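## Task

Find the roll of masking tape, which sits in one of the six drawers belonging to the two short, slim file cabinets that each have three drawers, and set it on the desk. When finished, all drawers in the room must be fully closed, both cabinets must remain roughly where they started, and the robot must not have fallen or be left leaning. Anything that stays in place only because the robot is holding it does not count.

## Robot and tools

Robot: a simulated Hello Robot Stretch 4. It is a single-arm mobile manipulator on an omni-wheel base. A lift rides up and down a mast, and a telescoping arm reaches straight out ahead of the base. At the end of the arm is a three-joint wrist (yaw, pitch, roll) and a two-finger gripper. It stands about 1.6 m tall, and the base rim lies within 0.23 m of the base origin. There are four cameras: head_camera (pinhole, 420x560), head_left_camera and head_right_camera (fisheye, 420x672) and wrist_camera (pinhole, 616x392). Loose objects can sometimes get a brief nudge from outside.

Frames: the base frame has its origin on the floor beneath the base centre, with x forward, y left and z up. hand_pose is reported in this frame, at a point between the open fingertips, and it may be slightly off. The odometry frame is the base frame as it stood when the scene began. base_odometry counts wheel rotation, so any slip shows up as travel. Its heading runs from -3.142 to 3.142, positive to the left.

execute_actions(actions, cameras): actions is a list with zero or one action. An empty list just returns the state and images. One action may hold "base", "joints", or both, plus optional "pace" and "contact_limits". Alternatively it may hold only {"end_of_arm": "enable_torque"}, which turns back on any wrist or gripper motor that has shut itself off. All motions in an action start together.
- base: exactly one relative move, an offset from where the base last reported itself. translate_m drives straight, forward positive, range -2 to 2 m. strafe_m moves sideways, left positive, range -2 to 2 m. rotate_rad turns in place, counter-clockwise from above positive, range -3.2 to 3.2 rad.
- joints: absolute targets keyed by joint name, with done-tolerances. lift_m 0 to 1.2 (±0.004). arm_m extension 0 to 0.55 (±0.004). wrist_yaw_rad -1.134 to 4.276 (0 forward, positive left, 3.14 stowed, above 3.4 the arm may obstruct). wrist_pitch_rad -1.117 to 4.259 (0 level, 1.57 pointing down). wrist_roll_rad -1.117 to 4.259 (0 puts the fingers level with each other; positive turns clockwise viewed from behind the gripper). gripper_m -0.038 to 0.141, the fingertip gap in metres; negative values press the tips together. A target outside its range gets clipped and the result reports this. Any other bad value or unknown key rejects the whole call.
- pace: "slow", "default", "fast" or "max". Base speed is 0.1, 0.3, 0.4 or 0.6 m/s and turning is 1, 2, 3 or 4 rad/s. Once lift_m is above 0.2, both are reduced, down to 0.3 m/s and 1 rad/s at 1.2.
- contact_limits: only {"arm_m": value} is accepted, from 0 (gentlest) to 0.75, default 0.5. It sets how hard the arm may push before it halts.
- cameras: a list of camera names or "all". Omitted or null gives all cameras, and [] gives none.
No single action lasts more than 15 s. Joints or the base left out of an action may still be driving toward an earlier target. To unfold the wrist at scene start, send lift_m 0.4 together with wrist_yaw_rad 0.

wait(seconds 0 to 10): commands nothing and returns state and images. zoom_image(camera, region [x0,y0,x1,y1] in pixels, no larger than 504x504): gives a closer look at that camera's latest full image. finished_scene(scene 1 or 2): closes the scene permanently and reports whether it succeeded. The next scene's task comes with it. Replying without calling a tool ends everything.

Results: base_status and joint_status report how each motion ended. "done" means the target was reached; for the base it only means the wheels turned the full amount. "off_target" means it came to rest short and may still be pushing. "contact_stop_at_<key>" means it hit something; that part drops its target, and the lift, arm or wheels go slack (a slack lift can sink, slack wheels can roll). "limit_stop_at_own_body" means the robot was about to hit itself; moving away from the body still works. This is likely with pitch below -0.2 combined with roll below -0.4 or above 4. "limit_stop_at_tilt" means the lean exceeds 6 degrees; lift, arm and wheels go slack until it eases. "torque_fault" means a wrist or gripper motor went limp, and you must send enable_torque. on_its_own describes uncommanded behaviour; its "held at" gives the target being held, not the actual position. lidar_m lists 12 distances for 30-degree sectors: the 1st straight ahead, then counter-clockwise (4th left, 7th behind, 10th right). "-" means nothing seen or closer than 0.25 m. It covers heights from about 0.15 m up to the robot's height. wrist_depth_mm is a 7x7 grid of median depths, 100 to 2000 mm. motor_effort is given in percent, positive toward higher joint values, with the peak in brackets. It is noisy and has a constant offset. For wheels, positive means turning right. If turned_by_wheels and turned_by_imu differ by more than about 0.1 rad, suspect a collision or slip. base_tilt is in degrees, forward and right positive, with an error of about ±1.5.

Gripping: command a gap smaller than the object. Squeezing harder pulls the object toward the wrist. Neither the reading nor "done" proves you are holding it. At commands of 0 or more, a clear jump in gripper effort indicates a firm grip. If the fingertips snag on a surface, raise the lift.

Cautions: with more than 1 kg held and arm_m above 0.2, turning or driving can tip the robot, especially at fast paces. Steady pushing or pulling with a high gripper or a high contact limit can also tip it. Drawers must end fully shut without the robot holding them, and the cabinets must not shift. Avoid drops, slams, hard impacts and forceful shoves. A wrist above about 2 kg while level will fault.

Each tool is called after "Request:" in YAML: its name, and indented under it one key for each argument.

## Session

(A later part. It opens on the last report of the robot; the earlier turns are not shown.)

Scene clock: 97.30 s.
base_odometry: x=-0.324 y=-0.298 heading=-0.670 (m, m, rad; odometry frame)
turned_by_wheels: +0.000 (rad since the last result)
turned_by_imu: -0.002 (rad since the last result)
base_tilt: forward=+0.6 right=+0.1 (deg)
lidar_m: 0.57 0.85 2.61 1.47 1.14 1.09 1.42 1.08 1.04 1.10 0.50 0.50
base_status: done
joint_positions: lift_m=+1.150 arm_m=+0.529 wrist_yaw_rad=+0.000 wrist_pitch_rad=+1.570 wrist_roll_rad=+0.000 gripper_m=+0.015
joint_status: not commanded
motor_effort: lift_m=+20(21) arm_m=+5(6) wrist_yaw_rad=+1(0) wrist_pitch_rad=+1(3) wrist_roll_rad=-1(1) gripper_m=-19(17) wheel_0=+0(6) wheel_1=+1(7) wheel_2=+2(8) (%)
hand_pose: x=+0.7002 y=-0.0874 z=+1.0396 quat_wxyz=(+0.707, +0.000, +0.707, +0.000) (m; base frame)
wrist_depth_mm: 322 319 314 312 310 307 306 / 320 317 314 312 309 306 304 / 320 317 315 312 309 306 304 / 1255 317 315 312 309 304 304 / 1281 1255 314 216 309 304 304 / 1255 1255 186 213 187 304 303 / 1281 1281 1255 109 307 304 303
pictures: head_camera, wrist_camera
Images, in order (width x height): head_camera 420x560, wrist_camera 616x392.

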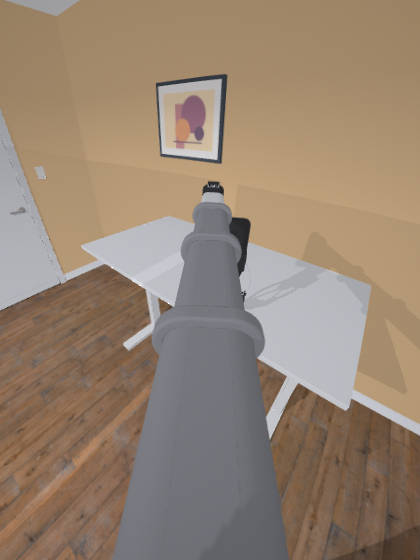

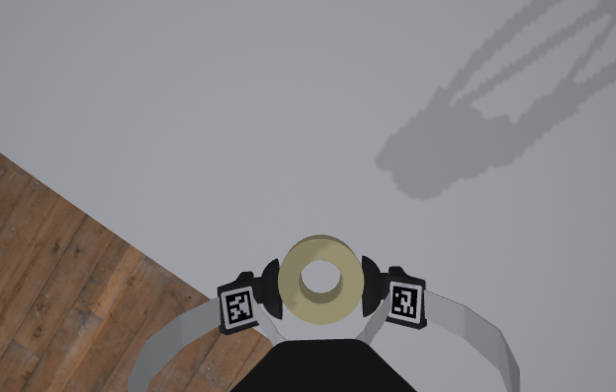

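Request:
execute_actions:
  actions:
    - {"base":{"translate_m":0.1},"joints":{"lift_m":1.1}}
  cameras: []

Request:
execute_actions:
  actions:
    - {"joints":{"lift_m":1.084},"pace":"slow"}
  cameras: []

Request:
execute_actions:
  actions:
    - {"joints":{"gripper_m":0.08}}
  cameras: []

Request:
execute_actions:
  actions:
    - {"joints":{"lift_m":1.14}}
  cameras: ["wrist_camera"]

Scene clock: 100.57 s.
base_odometry: x=-0.246 y=-0.360 heading=-0.669 (m, m, rad; odometry frame)
turned_by_wheels: +0.000 (rad since the last result)
turned_by_imu: +0.000 (rad since the last result)
base_tilt: forward=+0.6 right=+0.2 (deg)
lidar_m: 0.47 0.76 2.56 1.60 1.22 1.20 1.46 1.15 1.08 1.18 0.45 0.42
base_status: done
joint_positions: lift_m=+1.100 arm_m=+0.529 wrist_yaw_rad=+0.000 wrist_pitch_rad=+1.570 wrist_roll_rad=+0.000 gripper_m=+0.015
joint_status: all done
motor_effort: lift_m=+15(20) arm_m=+5(5) wrist_yaw_rad=+1(0) wrist_pitch_rad=+2(1) wrist_roll_rad=+0(0) gripper_m=-18(19) wheel_0=+1(5) wheel_1=+1(4) wheel_2=+1(11) (%)
hand_pose: x=+0.7002 y=-0.0874 z=+0.9899 quat_wxyz=(+0.707, +0.000, +0.707, +0.000) (m; base frame)
wrist_depth_mm: 270 268 265 262 260 257 257 / 270 267 265 263 260 257 255 / 270 267 265 263 260 257 255 / 268 266 265 263 260 257 256 / 268 266 264 216 259 257 256 / 268 266 185 213 187 256 254 / 1205 266 263 109 258 256 255
pictures: none
No camera images: the call's "cameras" was empty. Leave "cameras" out to get every camera's image.

Scene clock: 101.43 s.
base_odometry: x=-0.246 y=-0.360 heading=-0.669 (m, m, rad; odometry frame)
turned_by_wheels: +0.000 (rad since the last result)
turned_by_imu: +0.000 (rad since the last result)
base_tilt: forward=+0.7 right=+0.2 (deg)
lidar_m: 0.48 0.75 2.57 1.59 1.23 1.19 1.50 1.15 1.08 1.16 0.43 0.41
base_status: not commanded
joint_positions: lift_m=+1.084 arm_m=+0.529 wrist_yaw_rad=+0.000 wrist_pitch_rad=+1.570 wrist_roll_rad=+0.000 gripper_m=+0.015
joint_status: all done
motor_effort: lift_m=+16(19) arm_m=+5(5) wrist_yaw_rad=+1(1) wrist_pitch_rad=+2(1) wrist_roll_rad=-1(0) gripper_m=-19(18) wheel_0=+2(1) wheel_1=+1(1) wheel_2=+1(1) (%)
hand_pose: x=+0.7002 y=-0.0874 z=+0.9739 quat_wxyz=(+0.707, +0.000, +0.707, +0.000) (m; base frame)
wrist_depth_mm: 254 251 250 247 244 242 241 / 253 251 249 246 245 242 240 / 253 250 248 247 244 241 240 / 252 251 249 246 244 242 239 / 253 250 248 216 244 241 240 / 253 250 185 213 187 241 240 / 252 250 248 109 243 241 239
pictures: none
No camera images: the call's "cameras" was empty. Leave "cameras" out to get every camera's image.

Scene clock: 102.87 s.
base_odometry: x=-0.246 y=-0.360 heading=-0.669 (m, m, rad; odometry frame)
turned_by_wheels: +0.000 (rad since the last result)
turned_by_imu: +0.000 (rad since the last result)
base_tilt: forward=+0.7 right=+0.2 (deg)
lidar_m: 0.47 0.76 2.56 1.57 1.21 1.18 1.48 1.13 1.07 1.15 0.44 0.43
base_status: not commanded
joint_positions: lift_m=+1.084 arm_m=+0.529 wrist_yaw_rad=+0.000 wrist_pitch_rad=+1.570 wrist_roll_rad=+0.000 gripper_m=+0.080
joint_status: all done
motor_effort: lift_m=+15(15) arm_m=+5(5) wrist_yaw_rad=+0(1) wrist_pitch_rad=+0(0) wrist_roll_rad=-1(2) gripper_m=-2(20) wheel_0=+1(1) wheel_1=+1(1) wheel_2=+1(2) (%)
hand_pose: x=+0.7002 y=-0.0874 z=+0.9739 quat_wxyz=(+0.707, +0.000, +0.707, +0.000) (m; base frame)
wrist_depth_mm: 253 251 249 247 245 242 241 / 254 251 248 247 244 242 240 / 253 251 248 247 244 241 240 / 254 251 248 247 245 242 240 / 252 250 248 245 244 242 240 / 252 251 195 222 196 240 240 / 252 250 248 109 243 241 239
pictures: none
No camera images: the call's "cameras" was empty. Leave "cameras" out to get every camera's image.

Scene clock: 104.00 s.
base_odometry: x=-0.246 y=-0.360 heading=-0.669 (m, m, rad; odometry frame)
turned_by_wheels: +0.000 (rad since the last result)
turned_by_imu: +0.000 (rad since the last result)
base_tilt: forward=+0.7 right=+0.2 (deg)
lidar_m: 0.44 0.73 2.57 1.57 1.22 1.20 1.47 1.15 1.08 1.16 0.43 0.42
base_status: not commanded
joint_positions: lift_m=+1.140 arm_m=+0.529 wrist_yaw_rad=+0.000 wrist_pitch_rad=+1.570 wrist_roll_rad=+0.000 gripper_m=+0.080
joint_status: all done
motor_effort: lift_m=+20(18) arm_m=+5(6) wrist_yaw_rad=+0(0) wrist_pitch_rad=+2(2) wrist_roll_rad=+0(1) gripper_m=-1(1) wheel_0=+1(1) wheel_1=+1(1) wheel_2=+1(1) (%)
hand_pose: x=+0.7002 y=-0.0874 z=+1.0296 quat_wxyz=(+0.707, +0.000, +0.707, +0.000) (m; base frame)
wrist_depth_mm: 310 307 304 303 298 297 294 / 310 307 304 303 298 297 296 / 309 307 303 301 298 296 294 / 309 307 304 301 298 296 294 / 309 307 304 301 300 296 294 / 1255 306 196 300 196 296 294 / 1281 307 303 109 297 294 293
pictures: wrist_camera
Images, in order (width x height): wrist_camera 616x392.

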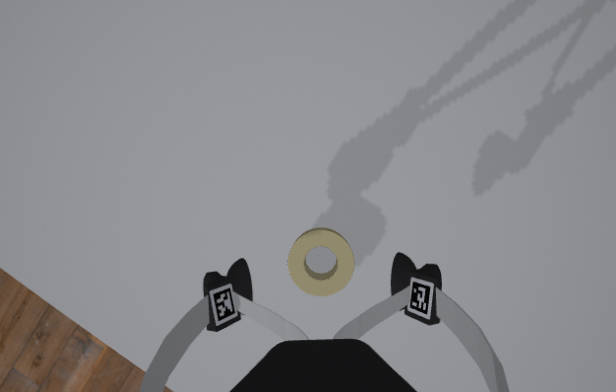

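Request:
finished_scene:
  scene: 2

The scene is finished: the task was done.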